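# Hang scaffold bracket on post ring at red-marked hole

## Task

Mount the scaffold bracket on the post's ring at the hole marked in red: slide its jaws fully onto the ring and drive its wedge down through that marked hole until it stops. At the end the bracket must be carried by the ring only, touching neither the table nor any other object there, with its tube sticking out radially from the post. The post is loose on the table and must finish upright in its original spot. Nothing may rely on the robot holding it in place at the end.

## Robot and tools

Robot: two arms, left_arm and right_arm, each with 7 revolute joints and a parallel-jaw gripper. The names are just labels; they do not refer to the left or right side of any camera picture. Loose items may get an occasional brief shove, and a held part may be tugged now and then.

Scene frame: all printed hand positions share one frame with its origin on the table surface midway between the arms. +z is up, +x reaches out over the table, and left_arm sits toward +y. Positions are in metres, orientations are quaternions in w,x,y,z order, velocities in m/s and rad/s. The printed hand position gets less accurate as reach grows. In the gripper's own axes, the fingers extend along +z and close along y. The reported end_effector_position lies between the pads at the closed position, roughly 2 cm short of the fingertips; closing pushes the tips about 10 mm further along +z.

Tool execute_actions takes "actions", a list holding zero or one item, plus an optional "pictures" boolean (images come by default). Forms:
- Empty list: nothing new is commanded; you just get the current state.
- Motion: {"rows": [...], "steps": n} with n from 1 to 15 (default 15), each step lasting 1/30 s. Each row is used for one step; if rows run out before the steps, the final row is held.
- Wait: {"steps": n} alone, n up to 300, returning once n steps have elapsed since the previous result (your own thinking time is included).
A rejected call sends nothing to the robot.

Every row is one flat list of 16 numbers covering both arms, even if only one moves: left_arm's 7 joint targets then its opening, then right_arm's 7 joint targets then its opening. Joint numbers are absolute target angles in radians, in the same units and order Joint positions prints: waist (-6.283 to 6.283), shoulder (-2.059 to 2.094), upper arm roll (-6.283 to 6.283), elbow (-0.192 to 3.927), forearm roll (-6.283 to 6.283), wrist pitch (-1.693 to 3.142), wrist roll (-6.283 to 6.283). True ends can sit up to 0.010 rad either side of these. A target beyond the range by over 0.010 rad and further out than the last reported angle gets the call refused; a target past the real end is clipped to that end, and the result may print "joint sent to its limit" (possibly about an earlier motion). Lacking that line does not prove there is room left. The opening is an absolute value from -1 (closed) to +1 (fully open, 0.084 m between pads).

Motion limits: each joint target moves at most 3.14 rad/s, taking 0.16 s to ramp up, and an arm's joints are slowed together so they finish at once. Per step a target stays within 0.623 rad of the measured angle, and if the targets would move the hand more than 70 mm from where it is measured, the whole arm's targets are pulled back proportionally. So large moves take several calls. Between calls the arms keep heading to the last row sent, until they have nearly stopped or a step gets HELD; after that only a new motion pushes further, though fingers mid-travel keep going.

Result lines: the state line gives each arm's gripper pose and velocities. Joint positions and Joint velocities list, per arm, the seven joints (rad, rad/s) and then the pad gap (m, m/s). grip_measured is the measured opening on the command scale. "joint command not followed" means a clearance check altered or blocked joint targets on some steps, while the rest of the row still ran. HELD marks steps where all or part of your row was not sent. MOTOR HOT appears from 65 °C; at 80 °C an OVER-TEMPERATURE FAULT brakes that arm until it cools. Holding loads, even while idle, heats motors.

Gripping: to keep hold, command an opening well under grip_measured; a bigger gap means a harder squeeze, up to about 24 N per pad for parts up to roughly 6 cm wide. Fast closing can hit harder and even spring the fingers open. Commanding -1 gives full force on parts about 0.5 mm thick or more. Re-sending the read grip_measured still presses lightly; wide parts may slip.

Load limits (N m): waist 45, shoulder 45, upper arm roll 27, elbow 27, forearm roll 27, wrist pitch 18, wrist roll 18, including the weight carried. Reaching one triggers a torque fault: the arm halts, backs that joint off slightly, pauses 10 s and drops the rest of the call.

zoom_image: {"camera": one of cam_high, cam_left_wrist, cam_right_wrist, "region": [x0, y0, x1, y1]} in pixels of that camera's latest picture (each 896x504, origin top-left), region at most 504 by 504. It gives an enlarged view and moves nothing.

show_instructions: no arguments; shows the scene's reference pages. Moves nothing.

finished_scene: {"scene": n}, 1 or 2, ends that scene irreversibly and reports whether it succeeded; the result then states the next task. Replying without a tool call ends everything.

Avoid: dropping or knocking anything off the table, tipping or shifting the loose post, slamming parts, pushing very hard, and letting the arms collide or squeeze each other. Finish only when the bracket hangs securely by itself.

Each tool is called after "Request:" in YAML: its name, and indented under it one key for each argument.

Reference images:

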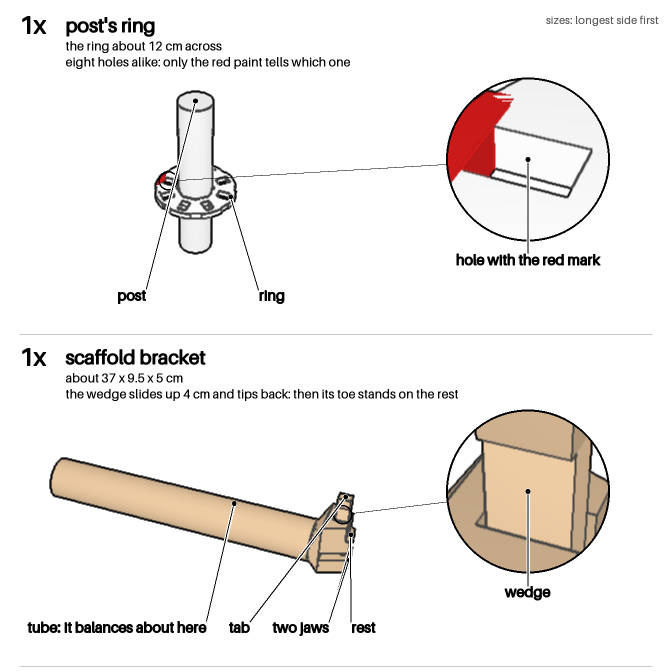

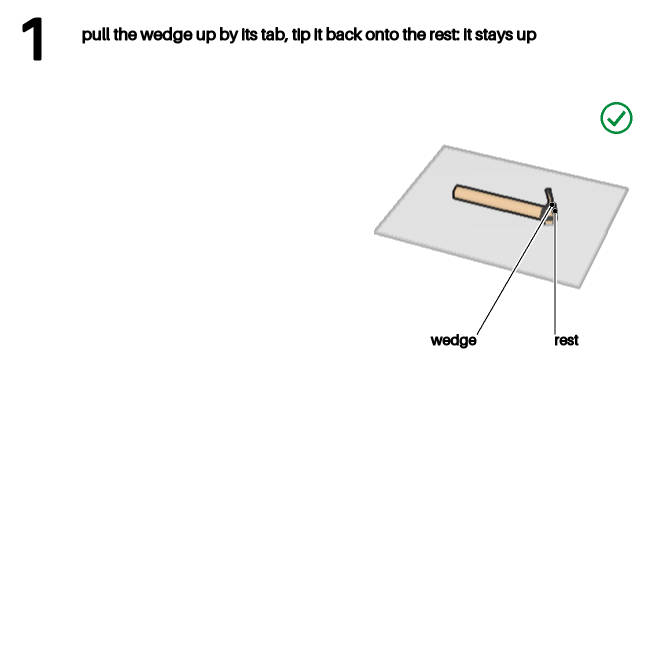

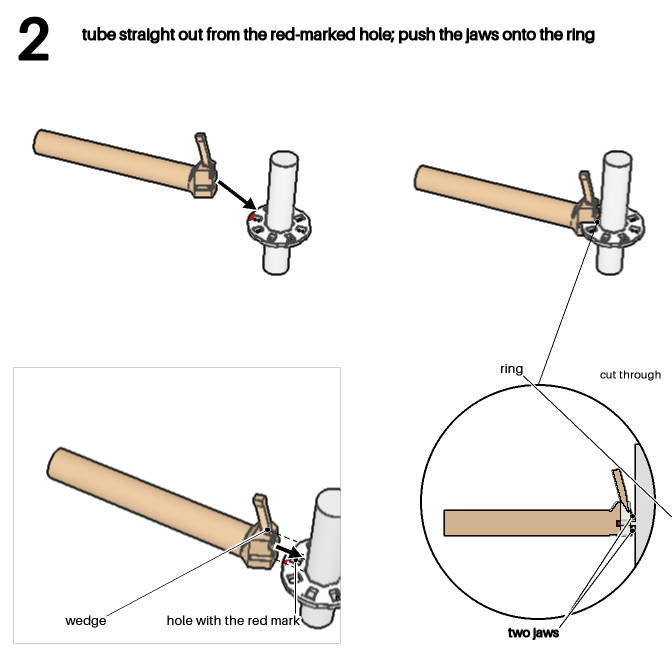

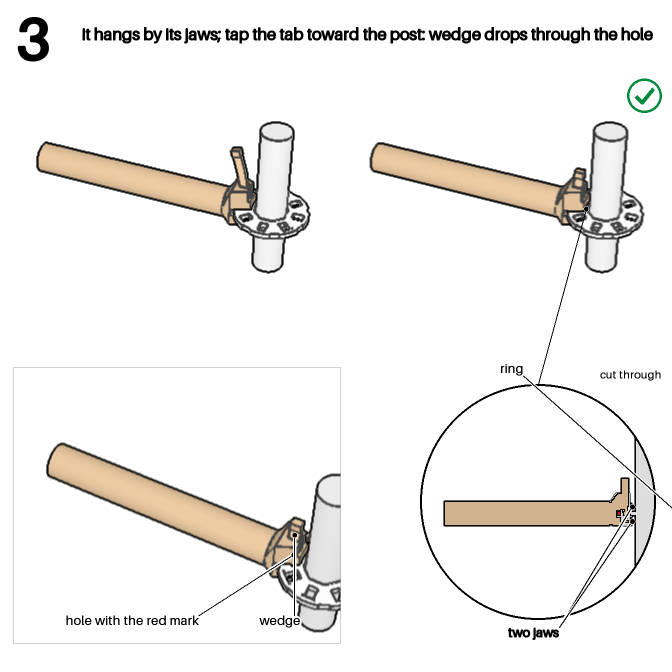

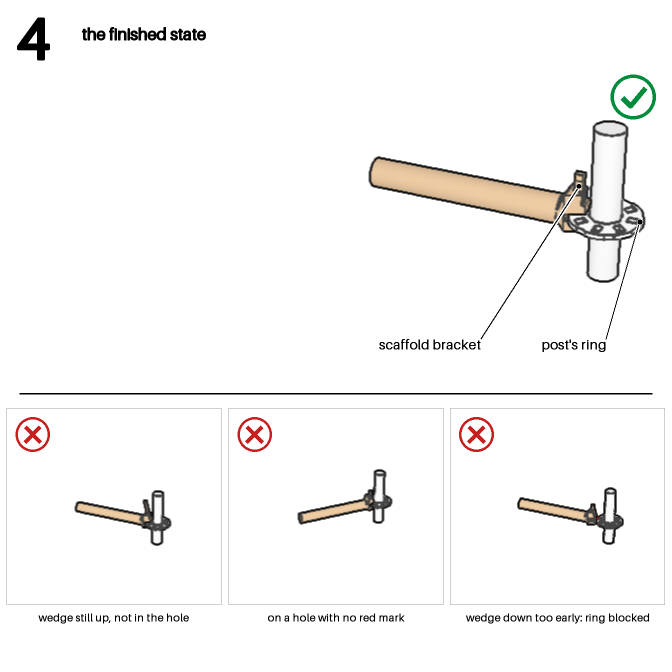

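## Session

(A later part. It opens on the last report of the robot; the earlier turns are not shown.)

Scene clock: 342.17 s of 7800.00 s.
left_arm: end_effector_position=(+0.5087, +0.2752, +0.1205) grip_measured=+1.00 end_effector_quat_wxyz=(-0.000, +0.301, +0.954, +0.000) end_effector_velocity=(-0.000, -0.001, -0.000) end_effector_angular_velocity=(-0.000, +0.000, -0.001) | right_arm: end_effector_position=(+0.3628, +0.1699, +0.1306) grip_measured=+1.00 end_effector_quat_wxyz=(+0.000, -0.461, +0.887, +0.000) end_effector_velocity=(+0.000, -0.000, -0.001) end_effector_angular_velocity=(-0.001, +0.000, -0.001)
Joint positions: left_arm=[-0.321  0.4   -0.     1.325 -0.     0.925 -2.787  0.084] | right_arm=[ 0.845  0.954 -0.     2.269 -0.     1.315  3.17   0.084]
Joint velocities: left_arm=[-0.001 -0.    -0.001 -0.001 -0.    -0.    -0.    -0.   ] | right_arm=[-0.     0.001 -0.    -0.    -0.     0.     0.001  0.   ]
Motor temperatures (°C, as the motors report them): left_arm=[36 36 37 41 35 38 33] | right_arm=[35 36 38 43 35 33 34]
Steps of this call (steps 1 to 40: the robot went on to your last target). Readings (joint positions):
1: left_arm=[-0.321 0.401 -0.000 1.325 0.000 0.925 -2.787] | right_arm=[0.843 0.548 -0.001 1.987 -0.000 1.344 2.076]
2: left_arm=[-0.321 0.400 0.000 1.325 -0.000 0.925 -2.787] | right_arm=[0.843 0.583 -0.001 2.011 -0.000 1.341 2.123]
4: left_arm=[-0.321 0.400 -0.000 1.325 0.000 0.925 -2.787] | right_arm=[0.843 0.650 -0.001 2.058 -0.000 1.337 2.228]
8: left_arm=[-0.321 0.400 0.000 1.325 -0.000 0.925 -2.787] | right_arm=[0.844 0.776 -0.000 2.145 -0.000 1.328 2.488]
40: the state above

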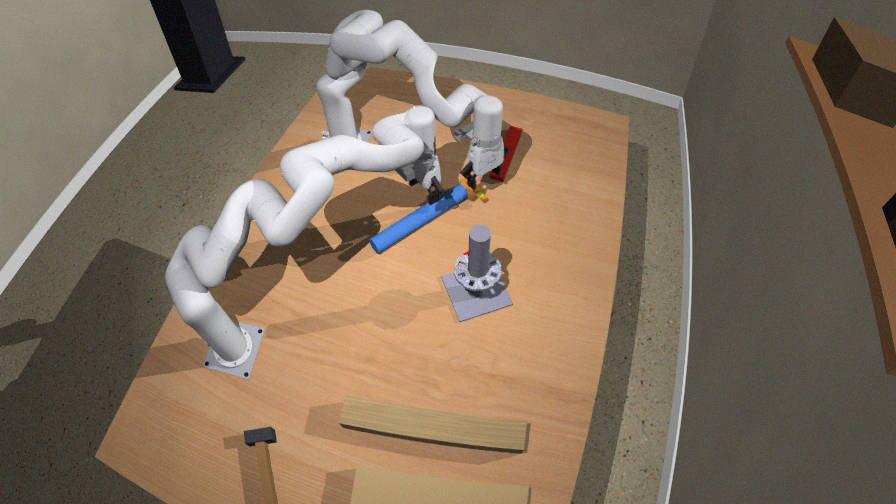

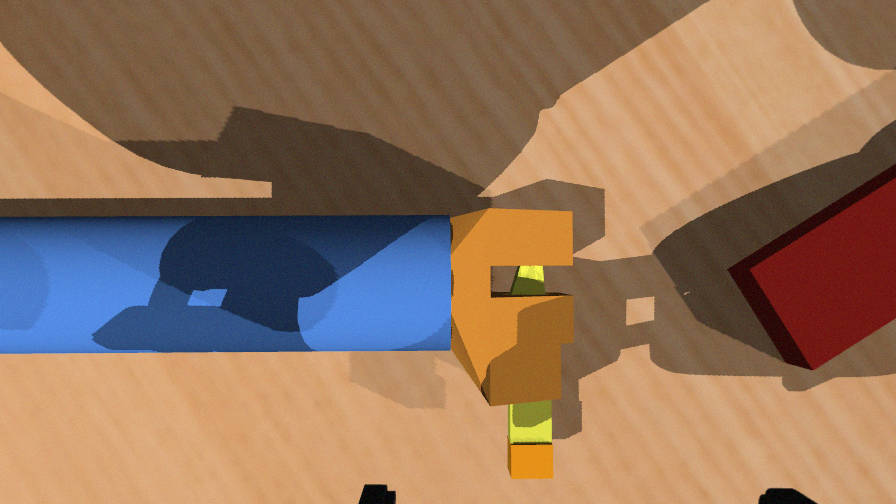

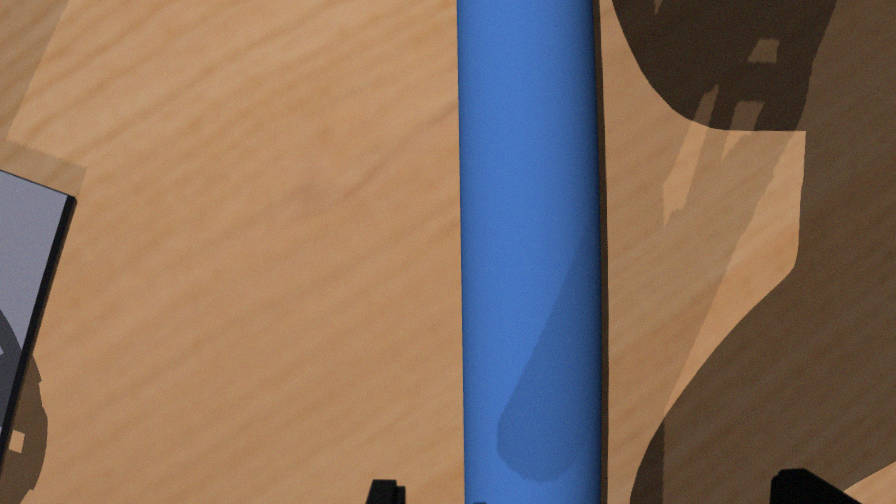

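Request:
execute_actions:
  actions:
    - {"rows": [[-0.321, 0.4005, 0, 1.3252, 0, 0.9247, -2.787, 1, 0.8414, 1.0253, 0, 2.1521, 0, 1.1268, 3.166, 1]], "steps": 15}
  pictures: false

Request:
execute_actions:
  actions:
    - {"steps": 15}

Scene clock: 358.97 s of 7800.00 s.
left_arm: end_effector_position=(+0.5087, +0.2752, +0.1205) grip_measured=+1.00 end_effector_quat_wxyz=(-0.000, +0.301, +0.954, +0.000) end_effector_velocity=(-0.000, +0.000, -0.000) end_effector_angular_velocity=(-0.000, +0.001, +0.001) | right_arm: end_effector_position=(+0.3661, +0.1700, +0.0500) grip_measured=+1.00 end_effector_quat_wxyz=(+0.003, -0.461, +0.887, +0.002) end_effector_velocity=(+0.006, +0.008, +0.012) end_effector_angular_velocity=(+0.035, -0.024, +0.001)
Joint positions: left_arm=[-0.321  0.401  0.     1.325  0.     0.925 -2.787  0.084] | right_arm=[0.842 1.022 0.    2.157 0.    1.129 3.166 0.084]
Joint velocities: left_arm=[ 0.001 -0.    -0.001 -0.001 -0.    -0.    -0.    -0.   ] | right_arm=[-0.    -0.015 -0.    -0.003 -0.    -0.03  -0.001 -0.   ]
Motor temperatures (°C, as the motors report them): left_arm=[36 36 37 41 35 38 33] | right_arm=[35 37 38 43 35 33 34]
Steps of this call (steps 1 to 15: the robot went on to your last target; steps 16 to 90: nothing new was sent; then 13.30 s passed at rest; steps 91 to 105: all 15 steps of this action). Readings (joint positions):
91: left_arm=[-0.321 0.400 0.000 1.325 -0.000 0.925 -2.787] | right_arm=[0.845 0.954 0.000 2.268 -0.000 1.315 3.170]
92: left_arm=[-0.321 0.400 -0.000 1.325 -0.000 0.925 -2.787] | right_arm=[0.845 0.954 0.000 2.267 0.000 1.310 3.170]
94: left_arm=[-0.321 0.400 -0.000 1.325 0.000 0.925 -2.787] | right_arm=[0.845 0.964 0.000 2.247 0.000 1.267 3.169]
98: left_arm=[-0.321 0.400 0.000 1.325 0.000 0.925 -2.787] | right_arm=[0.842 1.018 -0.000 2.168 -0.000 1.164 3.167]
105: the state above

Scene clock: 359.47 s of 7800.00 s.
left_arm: end_effector_position=(+0.5087, +0.2752, +0.1205) grip_measured=+1.00 end_effector_quat_wxyz=(-0.000, +0.301, +0.954, +0.000) end_effector_velocity=(-0.001, -0.000, -0.001) end_effector_angular_velocity=(+0.000, +0.002, -0.001) | right_arm: end_effector_position=(+0.3652, +0.1684, +0.0457) grip_measured=+1.00 end_effector_quat_wxyz=(+0.000, -0.461, +0.887, +0.000) end_effector_velocity=(-0.000, -0.001, -0.002) end_effector_angular_velocity=(-0.002, +0.003, -0.003)
Joint positions: left_arm=[-0.321  0.401 -0.     1.325  0.     0.925 -2.787  0.084] | right_arm=[0.841 1.025 0.    2.152 0.    1.127 3.166 0.084]
Joint velocities: left_arm=[-0.     0.    -0.001 -0.002  0.    -0.     0.    -0.   ] | right_arm=[-0.001  0.001  0.    -0.002  0.001  0.     0.002  0.   ]
Motor temperatures (°C, as the motors report them): left_arm=[36 36 37 42 35 38 33] | right_arm=[35 37 38 43 35 33 34]
Steps of this call (steps 1 to 15: the robot went on to your last target). Readings (joint positions):
1: left_arm=[-0.321 0.400 0.000 1.325 -0.000 0.925 -2.787] | right_arm=[0.842 1.022 0.000 2.156 0.000 1.128 3.166]
2: left_arm=[-0.321 0.401 0.000 1.325 -0.000 0.925 -2.787] | right_arm=[0.841 1.022 0.000 2.155 0.000 1.128 3.166]
4: left_arm=[-0.321 0.400 -0.000 1.325 0.000 0.925 -2.787] | right_arm=[0.841 1.024 0.000 2.153 0.000 1.127 3.166]
8: left_arm=[-0.321 0.400 -0.000 1.325 -0.000 0.925 -2.787] | right_arm=[0.841 1.025 0.000 2.152 -0.000 1.127 3.166]
15: the state above
All arms were judged still, so your last target was given up. Only a new action makes them travel on or press farther. Fingers that are still opening or closing keep moving.

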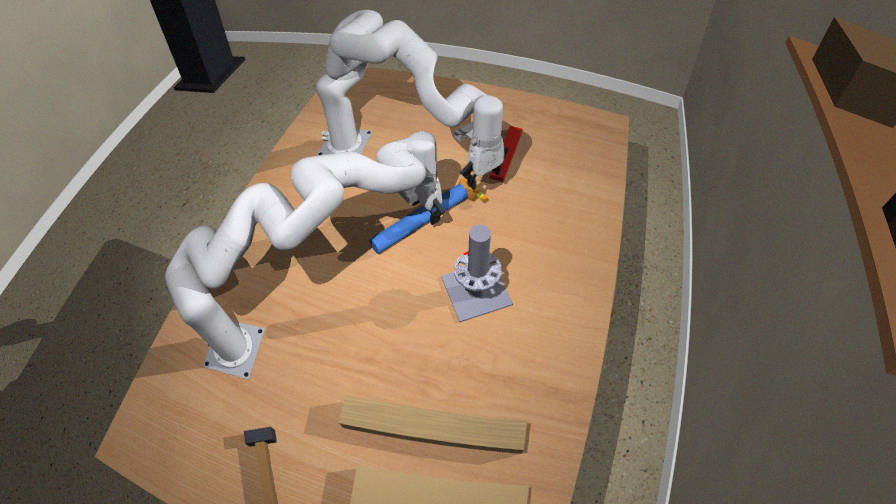

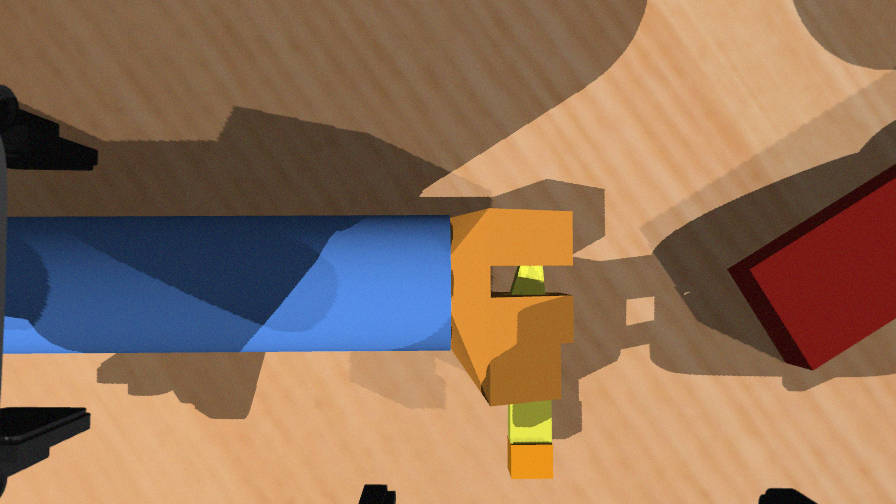

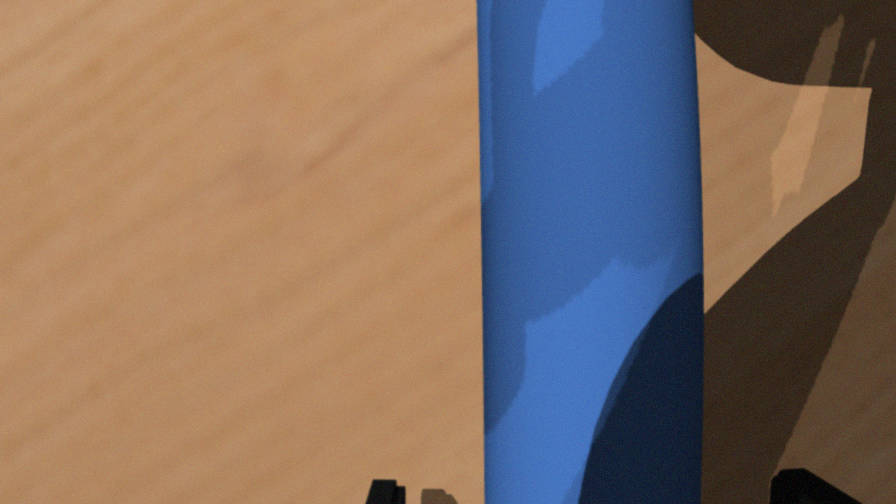

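Request:
execute_actions:
  actions:
    - {"rows": [[-0.3264, 0.5542, 0, 1.3086, 0, 0.7544, -2.7924, 0.2, 0.8414, 1.0434, 0, 2.1469, 0, 1.1035, 3.166, 1]], "steps": 15}
  pictures: false

Request:
execute_actions:
  actions:
    - {"rows": [[-0.3264, 0.5542, 0, 1.3086, 0, 0.7544, -2.7924, 0.2, 0.8414, 1.0434, 0, 2.1469, 0, 1.1035, 3.166, 0.8], [-0.3264, 0.5542, 0, 1.3086, 0, 0.7544, -2.7924, 0.2, 0.8414, 1.0434, 0, 2.1469, 0, 1.1035, 3.166, 0.65], [-0.3264, 0.5542, 0, 1.3086, 0, 0.7544, -2.7924, 0.2, 0.8414, 1.0434, 0, 2.1469, 0, 1.1035, 3.166, 0.5], [-0.3264, 0.5542, 0, 1.3086, 0, 0.7544, -2.7924, 0.2, 0.8414, 1.0434, 0, 2.1469, 0, 1.1035, 3.166, 0.4], [-0.3264, 0.5542, 0, 1.3086, 0, 0.7544, -2.7924, 0.2, 0.8414, 1.0434, 0, 2.1469, 0, 1.1035, 3.166, 0.3], [-0.3264, 0.5542, 0, 1.3086, 0, 0.7544, -2.7924, 0.2, 0.8414, 1.0434, 0, 2.1469, 0, 1.1035, 3.166, 0.25], [-0.3264, 0.5542, 0, 1.3086, 0, 0.7544, -2.7924, 0.2, 0.8414, 1.0434, 0, 2.1469, 0, 1.1035, 3.166, 0.2]], "steps": 15}

Scene clock: 396.93 s of 7800.00 s.
left_arm: end_effector_position=(+0.5163, +0.2701, +0.0433) grip_measured=+0.19 end_effector_quat_wxyz=(+0.002, +0.301, +0.954, +0.000) end_effector_velocity=(-0.002, +0.000, -0.011) end_effector_angular_velocity=(+0.001, +0.004, -0.000) | right_arm: end_effector_position=(+0.3653, +0.1686, +0.0331) grip_measured=+1.00 end_effector_quat_wxyz=(+0.000, -0.461, +0.887, +0.000) end_effector_velocity=(-0.002, -0.003, -0.007) end_effector_angular_velocity=(-0.010, +0.007, -0.000)
Joint positions: left_arm=[-0.326  0.551  0.     1.311  0.     0.756 -2.792  0.052] | right_arm=[ 0.841  1.043 -0.     2.147  0.     1.104  3.166  0.084]
Joint velocities: left_arm=[-0.     0.016 -0.    -0.009 -0.    -0.021  0.    -0.   ] | right_arm=[-0.     0.006 -0.    -0.006  0.    -0.    -0.    -0.   ]
Motor temperatures (°C, as the motors report them): left_arm=[36 36 37 42 35 38 33] | right_arm=[35 38 38 43 35 33 34]
Steps of this call (steps 1 to 90: nothing new was sent; then 33.97 s passed at rest; steps 91 to 105: all 15 steps of this action). Readings (joint positions):
91: left_arm=[-0.321 0.401 0.000 1.325 -0.000 0.924 -2.787] | right_arm=[0.841 1.025 -0.000 2.152 -0.000 1.127 3.166]
92: left_arm=[-0.321 0.403 0.000 1.325 0.000 0.920 -2.787] | right_arm=[0.841 1.027 -0.000 2.152 0.000 1.122 3.166]
94: left_arm=[-0.322 0.434 0.000 1.327 0.000 0.878 -2.788] | right_arm=[0.841 1.035 -0.000 2.150 0.000 1.112 3.166]
98: left_arm=[-0.326 0.535 -0.000 1.304 -0.000 0.785 -2.791] | right_arm=[0.841 1.044 0.000 2.145 -0.000 1.106 3.166]
105: the state above

Scene clock: 397.43 s of 7800.00 s.
left_arm: end_effector_position=(+0.5149, +0.2704, +0.0406) grip_measured=+0.19 end_effector_quat_wxyz=(+0.000, +0.301, +0.954, +0.000) end_effector_velocity=(-0.001, -0.001, -0.001) end_effector_angular_velocity=(-0.000, +0.002, -0.001) | right_arm: end_effector_position=(+0.3651, +0.1684, +0.0326) grip_measured=+0.19 end_effector_quat_wxyz=(+0.000, -0.461, +0.887, +0.000) end_effector_velocity=(+0.001, -0.001, -0.000) end_effector_angular_velocity=(+0.000, +0.001, -0.002)
Joint positions: left_arm=[-0.326  0.554  0.     1.309  0.     0.754 -2.792  0.052] | right_arm=[0.841 1.043 0.    2.147 0.    1.103 3.166 0.052]
Joint velocities: left_arm=[-0.001  0.001 -0.001 -0.    -0.     0.    -0.     0.   ] | right_arm=[-0.002  0.001  0.     0.001  0.001 -0.    -0.     0.   ]
Motor temperatures (°C, as the motors report them): left_arm=[36 36 37 42 35 38 33] | right_arm=[35 38 38 43 35 33 34]
Steps of this call (steps 1 to 15: all 15 steps of this action). Readings (joint positions):
1: left_arm=[-0.326 0.551 0.000 1.311 0.000 0.756 -2.792] | right_arm=[0.841 1.043 -0.000 2.147 0.000 1.104 3.166]
2: left_arm=[-0.326 0.552 0.000 1.310 0.000 0.755 -2.792] | right_arm=[0.841 1.043 -0.000 2.147 0.000 1.104 3.166]
4: left_arm=[-0.326 0.553 0.000 1.309 0.000 0.755 -2.792] | right_arm=[0.841 1.043 0.000 2.147 -0.000 1.104 3.166]
8: left_arm=[-0.326 0.554 0.000 1.309 0.000 0.755 -2.792] | right_arm=[0.841 1.043 0.000 2.147 0.000 1.104 3.166]
15: the state above

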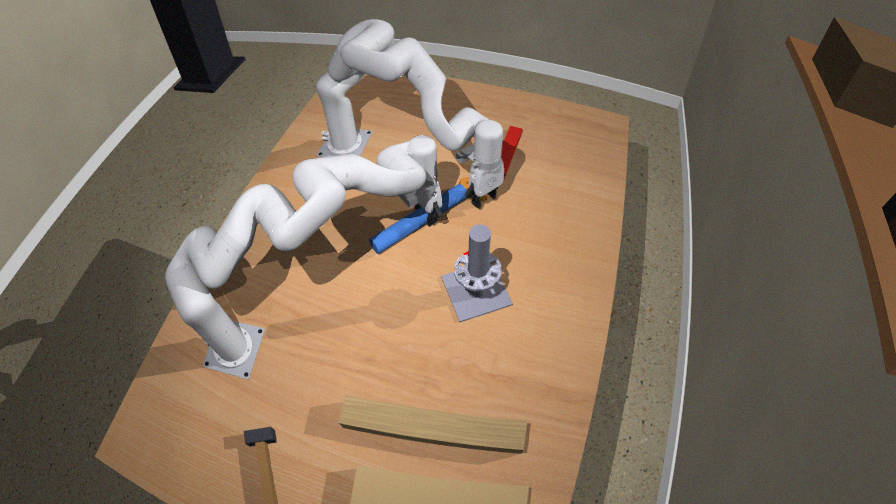

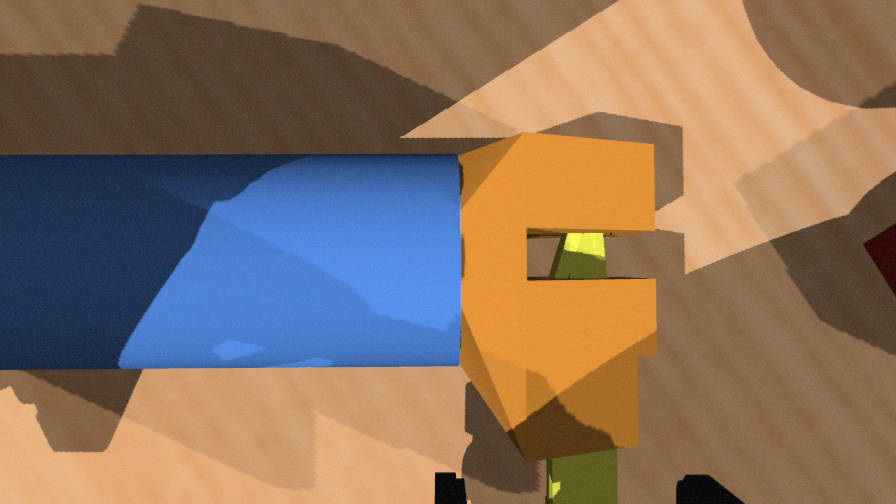

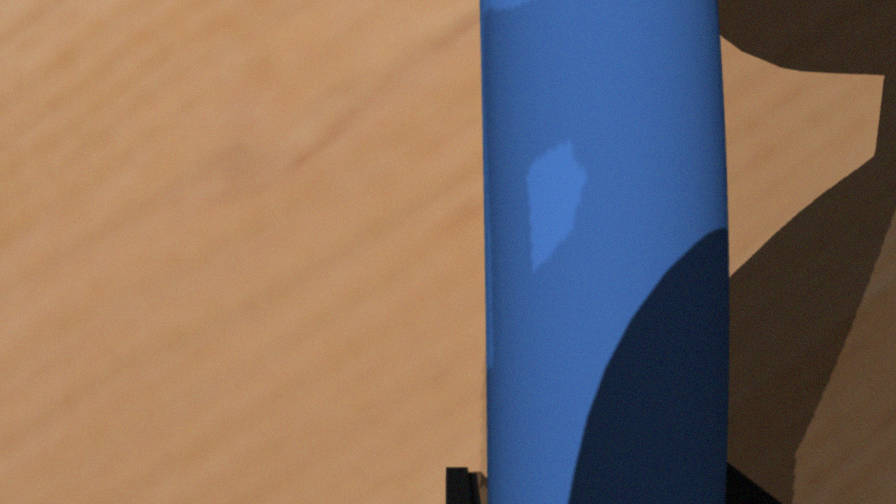

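Request:
execute_actions:
  actions:
    - {"rows": [[-0.3264, 0.5542, 0, 1.3086, 0, 0.7544, -2.7924, 0.1, 0.8414, 1.0434, 0, 2.1469, 0, 1.1035, 3.166, 0.1], [-0.3264, 0.5542, 0, 1.3086, 0, 0.7544, -2.7924, 0.0, 0.8414, 1.0434, 0, 2.1469, 0, 1.1035, 3.166, 0.0], [-0.3264, 0.5542, 0, 1.3086, 0, 0.7544, -2.7924, -0.1, 0.8414, 1.0434, 0, 2.1469, 0, 1.1035, 3.166, -0.1], [-0.3264, 0.5542, 0, 1.3086, 0, 0.7544, -2.7924, -0.2, 0.8414, 1.0434, 0, 2.1469, 0, 1.1035, 3.166, -0.2], [-0.3264, 0.5542, 0, 1.3086, 0, 0.7544, -2.7924, -0.3, 0.8414, 1.0434, 0, 2.1469, 0, 1.1035, 3.166, -0.3], [-0.3264, 0.5542, 0, 1.3086, 0, 0.7544, -2.7924, -0.4, 0.8414, 1.0434, 0, 2.1469, 0, 1.1035, 3.166, -0.4], [-0.3264, 0.5542, 0, 1.3086, 0, 0.7544, -2.7924, -0.5, 0.8414, 1.0434, 0, 2.1469, 0, 1.1035, 3.166, -0.5], [-0.3264, 0.5542, 0, 1.3086, 0, 0.7544, -2.7924, -0.55, 0.8414, 1.0434, 0, 2.1469, 0, 1.1035, 3.166, -0.6], [-0.3264, 0.5542, 0, 1.3086, 0, 0.7544, -2.7924, -0.6, 0.8414, 1.0434, 0, 2.1469, 0, 1.1035, 3.166, -0.7], [-0.3264, 0.5542, 0, 1.3086, 0, 0.7544, -2.7924, -0.65, 0.8414, 1.0434, 0, 2.1469, 0, 1.1035, 3.166, -0.8], [-0.3264, 0.5542, 0, 1.3086, 0, 0.7544, -2.7924, -0.7, 0.8414, 1.0434, 0, 2.1469, 0, 1.1035, 3.166, -0.9], [-0.3264, 0.5542, 0, 1.3086, 0, 0.7544, -2.7924, -0.75, 0.8414, 1.0434, 0, 2.1469, 0, 1.1035, 3.166, -1], [-0.3264, 0.5542, 0, 1.3086, 0, 0.7544, -2.7924, -0.8, 0.8414, 1.0434, 0, 2.1469, 0, 1.1035, 3.166, -1], [-0.3264, 0.5542, 0, 1.3086, 0, 0.7544, -2.7924, -0.85, 0.8414, 1.0434, 0, 2.1469, 0, 1.1035, 3.166, -1]], "steps": 15}

Scene clock: 419.93 s of 7800.00 s.
left_arm: end_effector_position=(+0.5149, +0.2706, +0.0405) grip_measured=-0.67 end_effector_quat_wxyz=(+0.000, +0.301, +0.954, +0.000) end_effector_velocity=(+0.000, -0.001, +0.001) end_effector_angular_velocity=(-0.001, -0.001, -0.001) | right_arm: end_effector_position=(+0.3646, +0.1689, +0.0328) grip_measured=+0.13 end_effector_quat_wxyz=(-0.000, -0.462, +0.887, +0.000) end_effector_velocity=(-0.000, -0.000, -0.001) end_effector_angular_velocity=(-0.002, +0.000, -0.000)
Joint positions: left_arm=[-0.326  0.554  0.     1.309  0.     0.754 -2.792  0.015] | right_arm=[0.842 1.043 0.001 2.147 0.    1.104 3.166 0.05 ]
Joint velocities: left_arm=[-0.001 -0.    -0.     0.002 -0.     0.     0.    -0.   ] | right_arm=[ 0.     0.001 -0.    -0.    -0.    -0.     0.     0.   ]
Motor temperatures (°C, as the motors report them): left_arm=[36 36 37 41 35 38 33] | right_arm=[35 38 38 43 35 33 34]
Steps of this call (steps 1 to 15: the robot went on to your last target; steps 16 to 90: nothing new was sent; then 19.00 s passed at rest; steps 91 to 105: all 15 steps of this action). Readings (joint positions):
91: left_arm=[-0.326 0.554 0.000 1.309 -0.000 0.754 -2.792] | right_arm=[0.841 1.043 0.000 2.147 0.000 1.104 3.166]
92: left_arm=[-0.326 0.554 -0.000 1.309 -0.000 0.754 -2.792] | right_arm=[0.842 1.043 0.001 2.147 0.000 1.104 3.166]
94: left_arm=[-0.326 0.554 -0.000 1.309 0.000 0.754 -2.792] | right_arm=[0.842 1.043 0.001 2.147 0.000 1.104 3.166]
98: left_arm=[-0.326 0.554 0.000 1.309 0.000 0.754 -2.792] | right_arm=[0.842 1.043 0.001 2.147 0.000 1.104 3.166]
105: the state above

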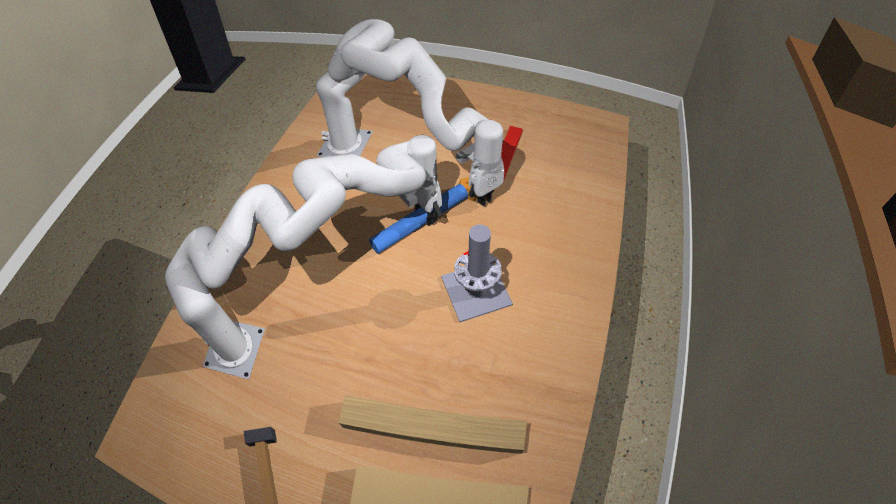

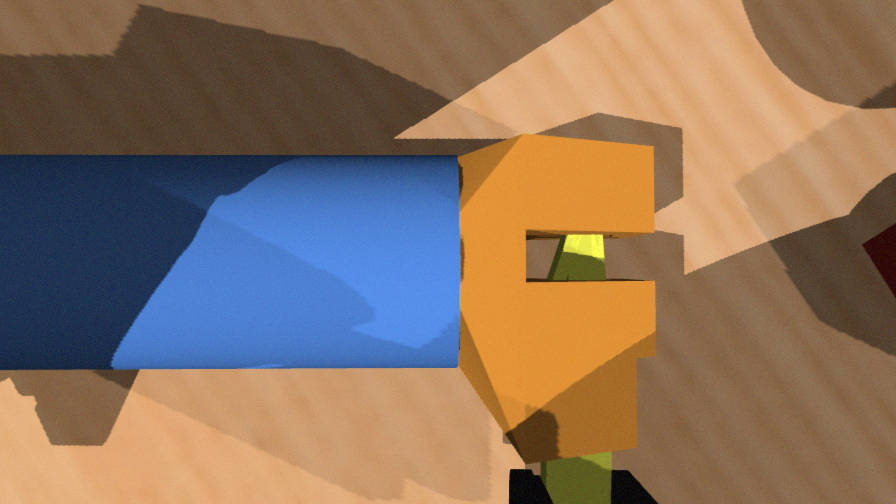

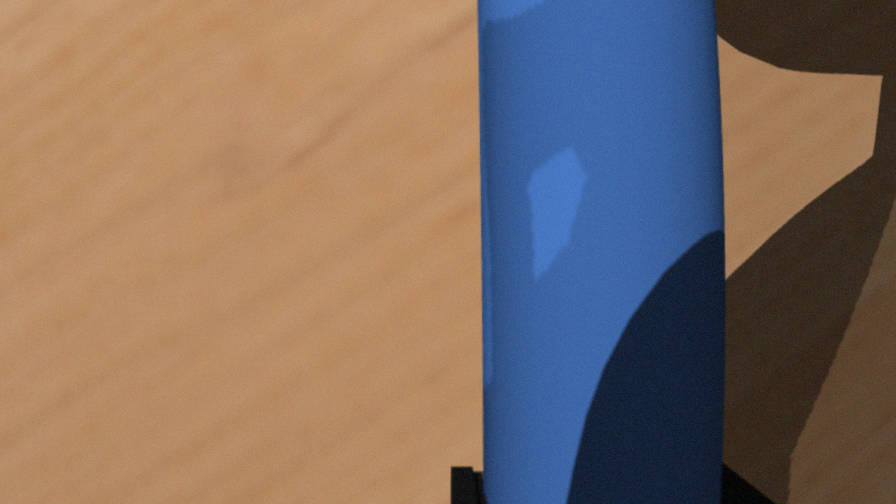

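Request:
execute_actions:
  actions:
    - {"rows": [[-0.3281, 0.5619, 0, 1.3217, 0, 0.7598, -2.7941, -0.9, 0.8414, 1.0434, 0, 2.1469, 0, 1.1035, 3.166, -1], [-0.3298, 0.5697, 0, 1.3348, 0, 0.7651, -2.7958, -0.9, 0.8414, 1.0434, 0, 2.1469, 0, 1.1035, 3.166, -1], [-0.3315, 0.5774, 0, 1.3479, 0, 0.7705, -2.7975, -0.9, 0.8414, 1.0434, 0, 2.1469, 0, 1.1035, 3.166, -1], [-0.3331, 0.5851, 0, 1.361, 0, 0.7759, -2.7991, -0.9, 0.8414, 1.0434, 0, 2.1469, 0, 1.1035, 3.166, -1], [-0.3348, 0.5928, 0, 1.3741, 0, 0.7813, -2.8008, -0.9, 0.8414, 1.0434, 0, 2.1469, 0, 1.1035, 3.166, -1], [-0.3365, 0.6006, 0, 1.3872, 0, 0.7866, -2.8025, -0.9, 0.8414, 1.0434, 0, 2.1469, 0, 1.1035, 3.166, -1], [-0.3382, 0.6083, 0, 1.4003, 0, 0.792, -2.8042, -0.9, 0.8414, 1.0434, 0, 2.1469, 0, 1.1035, 3.166, -1], [-0.3398, 0.6164, 0, 1.4143, 0, 0.7978, -2.8058, -0.9, 0.8414, 1.0434, 0, 2.1469, 0, 1.1035, 3.166, -1], [-0.3413, 0.6246, 0, 1.4282, 0, 0.8037, -2.8073, -0.9, 0.8414, 1.0434, 0, 2.1469, 0, 1.1035, 3.166, -1], [-0.3429, 0.6327, 0, 1.4422, 0, 0.8095, -2.8089, -0.9, 0.8414, 1.0434, 0, 2.1469, 0, 1.1035, 3.166, -1], [-0.3444, 0.6408, 0, 1.4561, 0, 0.8153, -2.8104, -0.9, 0.8414, 1.0434, 0, 2.1469, 0, 1.1035, 3.166, -1], [-0.346, 0.6489, 0, 1.4701, 0, 0.8211, -2.812, -0.9, 0.8414, 1.0434, 0, 2.1469, 0, 1.1035, 3.166, -1], [-0.3475, 0.6571, 0, 1.484, 0, 0.827, -2.8135, -0.9, 0.8414, 1.0434, 0, 2.1469, 0, 1.1035, 3.166, -1], [-0.3491, 0.6652, 0, 1.498, 0, 0.8328, -2.8151, -0.9, 0.8414, 1.0434, 0, 2.1469, 0, 1.1035, 3.166, -1]], "steps": 15}
  pictures: false

Request:
execute_actions:
  actions:
    - {"steps": 15}

Scene clock: 448.30 s of 7800.00 s.
left_arm: end_effector_position=(+0.5425, +0.2516, +0.0407) grip_measured=-0.67 end_effector_quat_wxyz=(+0.000, +0.301, +0.954, +0.000) end_effector_velocity=(+0.067, -0.047, -0.000) end_effector_angular_velocity=(-0.001, -0.005, -0.002) | right_arm: end_effector_position=(+0.3654, +0.1682, +0.0325) grip_measured=+0.13 end_effector_quat_wxyz=(+0.000, -0.461, +0.887, -0.000) end_effector_velocity=(-0.001, +0.000, -0.001) end_effector_angular_velocity=(-0.001, +0.000, +0.003)
Joint positions: left_arm=[-0.345  0.646  0.     1.465  0.     0.819 -2.811  0.015] | right_arm=[ 0.841  1.043 -0.     2.147 -0.     1.103  3.166  0.05 ]
Joint velocities: left_arm=[-0.046  0.232  0.001  0.397  0.     0.16  -0.043  0.   ] | right_arm=[ 0.001  0.002  0.     0.001 -0.     0.    -0.001  0.   ]
Motor temperatures (°C, as the motors report them): left_arm=[36 37 37 41 35 38 33] | right_arm=[35 38 38 43 35 33 34]
Steps of this call (steps 1 to 15: the robot went on to your last target; steps 16 to 90: nothing new was sent; then 24.87 s passed at rest; steps 91 to 105: all 15 steps of this action). Readings (joint positions):
91: left_arm=[-0.326 0.554 -0.000 1.309 -0.000 0.754 -2.792] | right_arm=[0.841 1.043 -0.000 2.147 -0.000 1.103 3.166]
92: left_arm=[-0.327 0.556 0.000 1.311 0.000 0.756 -2.793] | right_arm=[0.841 1.043 -0.000 2.147 -0.000 1.103 3.166]
94: left_arm=[-0.328 0.564 0.001 1.326 -0.000 0.763 -2.795] | right_arm=[0.841 1.043 -0.000 2.147 0.000 1.103 3.166]
98: left_arm=[-0.334 0.591 0.000 1.371 0.000 0.781 -2.801] | right_arm=[0.841 1.043 -0.000 2.147 -0.000 1.103 3.166]
105: the state above

Scene clock: 448.80 s of 7800.00 s.
left_arm: end_effector_position=(+0.5478, +0.2477, +0.0407) grip_measured=-0.67 end_effector_quat_wxyz=(+0.000, +0.301, +0.954, +0.000) end_effector_velocity=(+0.000, -0.002, +0.000) end_effector_angular_velocity=(-0.002, -0.000, -0.002) | right_arm: end_effector_position=(+0.3653, +0.1683, +0.0325) grip_measured=+0.13 end_effector_quat_wxyz=(+0.000, -0.461, +0.887, -0.000) end_effector_velocity=(+0.000, +0.000, +0.000) end_effector_angular_velocity=(-0.000, -0.001, +0.002)
Joint positions: left_arm=[-0.349  0.665  0.     1.498  0.     0.833 -2.815  0.015] | right_arm=[ 0.841  1.043 -0.     2.147 -0.     1.103  3.166  0.05 ]
Joint velocities: left_arm=[-0.001  0.001 -0.002  0.003 -0.     0.     0.     0.   ] | right_arm=[ 0.    -0.001 -0.    -0.    -0.    -0.    -0.001  0.   ]
Motor temperatures (°C, as the motors report them): left_arm=[36 37 37 41 35 38 33] | right_arm=[35 38 38 43 35 33 34]
Steps of this call (steps 1 to 15: the robot went on to your last target). Readings (joint positions):
1: left_arm=[-0.346 0.653 0.000 1.477 0.000 0.823 -2.813] | right_arm=[0.841 1.043 -0.000 2.147 -0.000 1.103 3.166]
2: left_arm=[-0.347 0.657 0.000 1.484 0.000 0.826 -2.813] | right_arm=[0.841 1.043 -0.000 2.147 -0.000 1.103 3.166]
4: left_arm=[-0.348 0.661 0.000 1.492 0.000 0.830 -2.814] | right_arm=[0.841 1.043 -0.000 2.147 -0.000 1.103 3.166]
8: left_arm=[-0.349 0.664 0.000 1.496 0.000 0.832 -2.815] | right_arm=[0.841 1.043 -0.000 2.147 -0.000 1.103 3.166]
15: the state above

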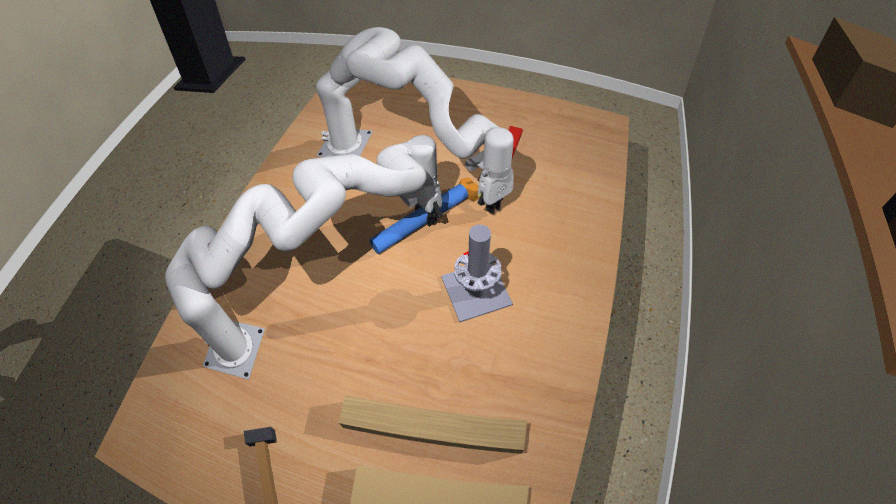

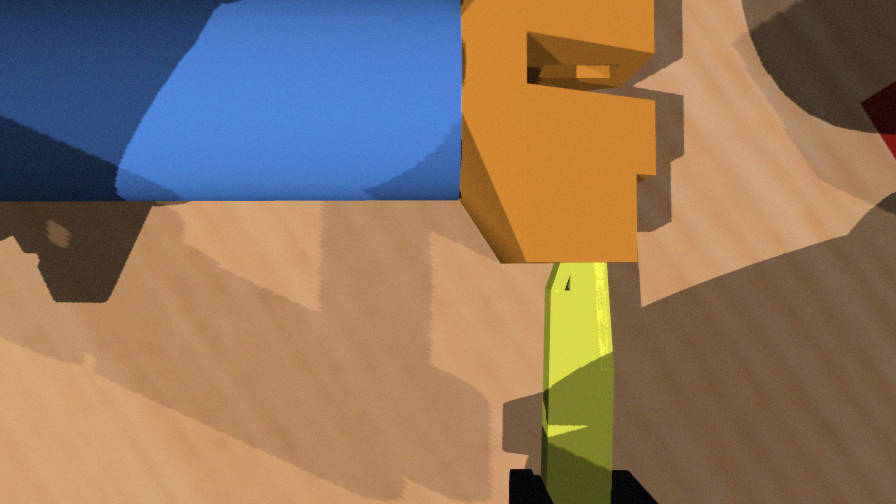

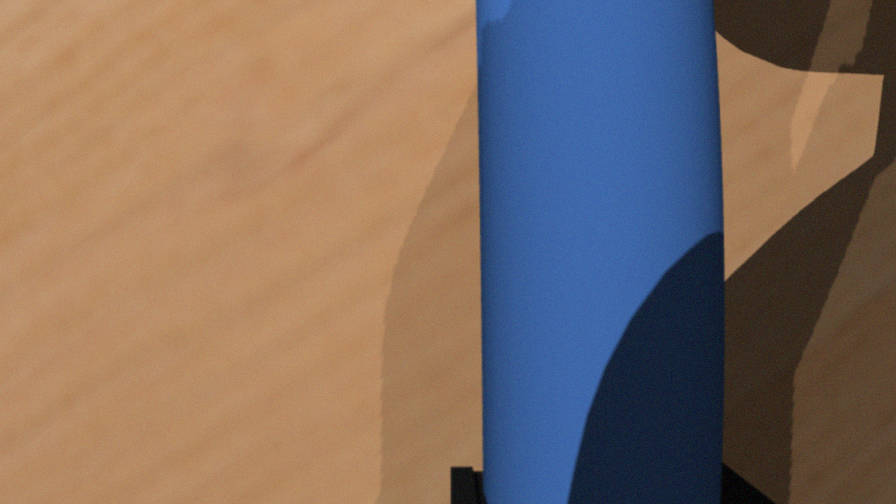

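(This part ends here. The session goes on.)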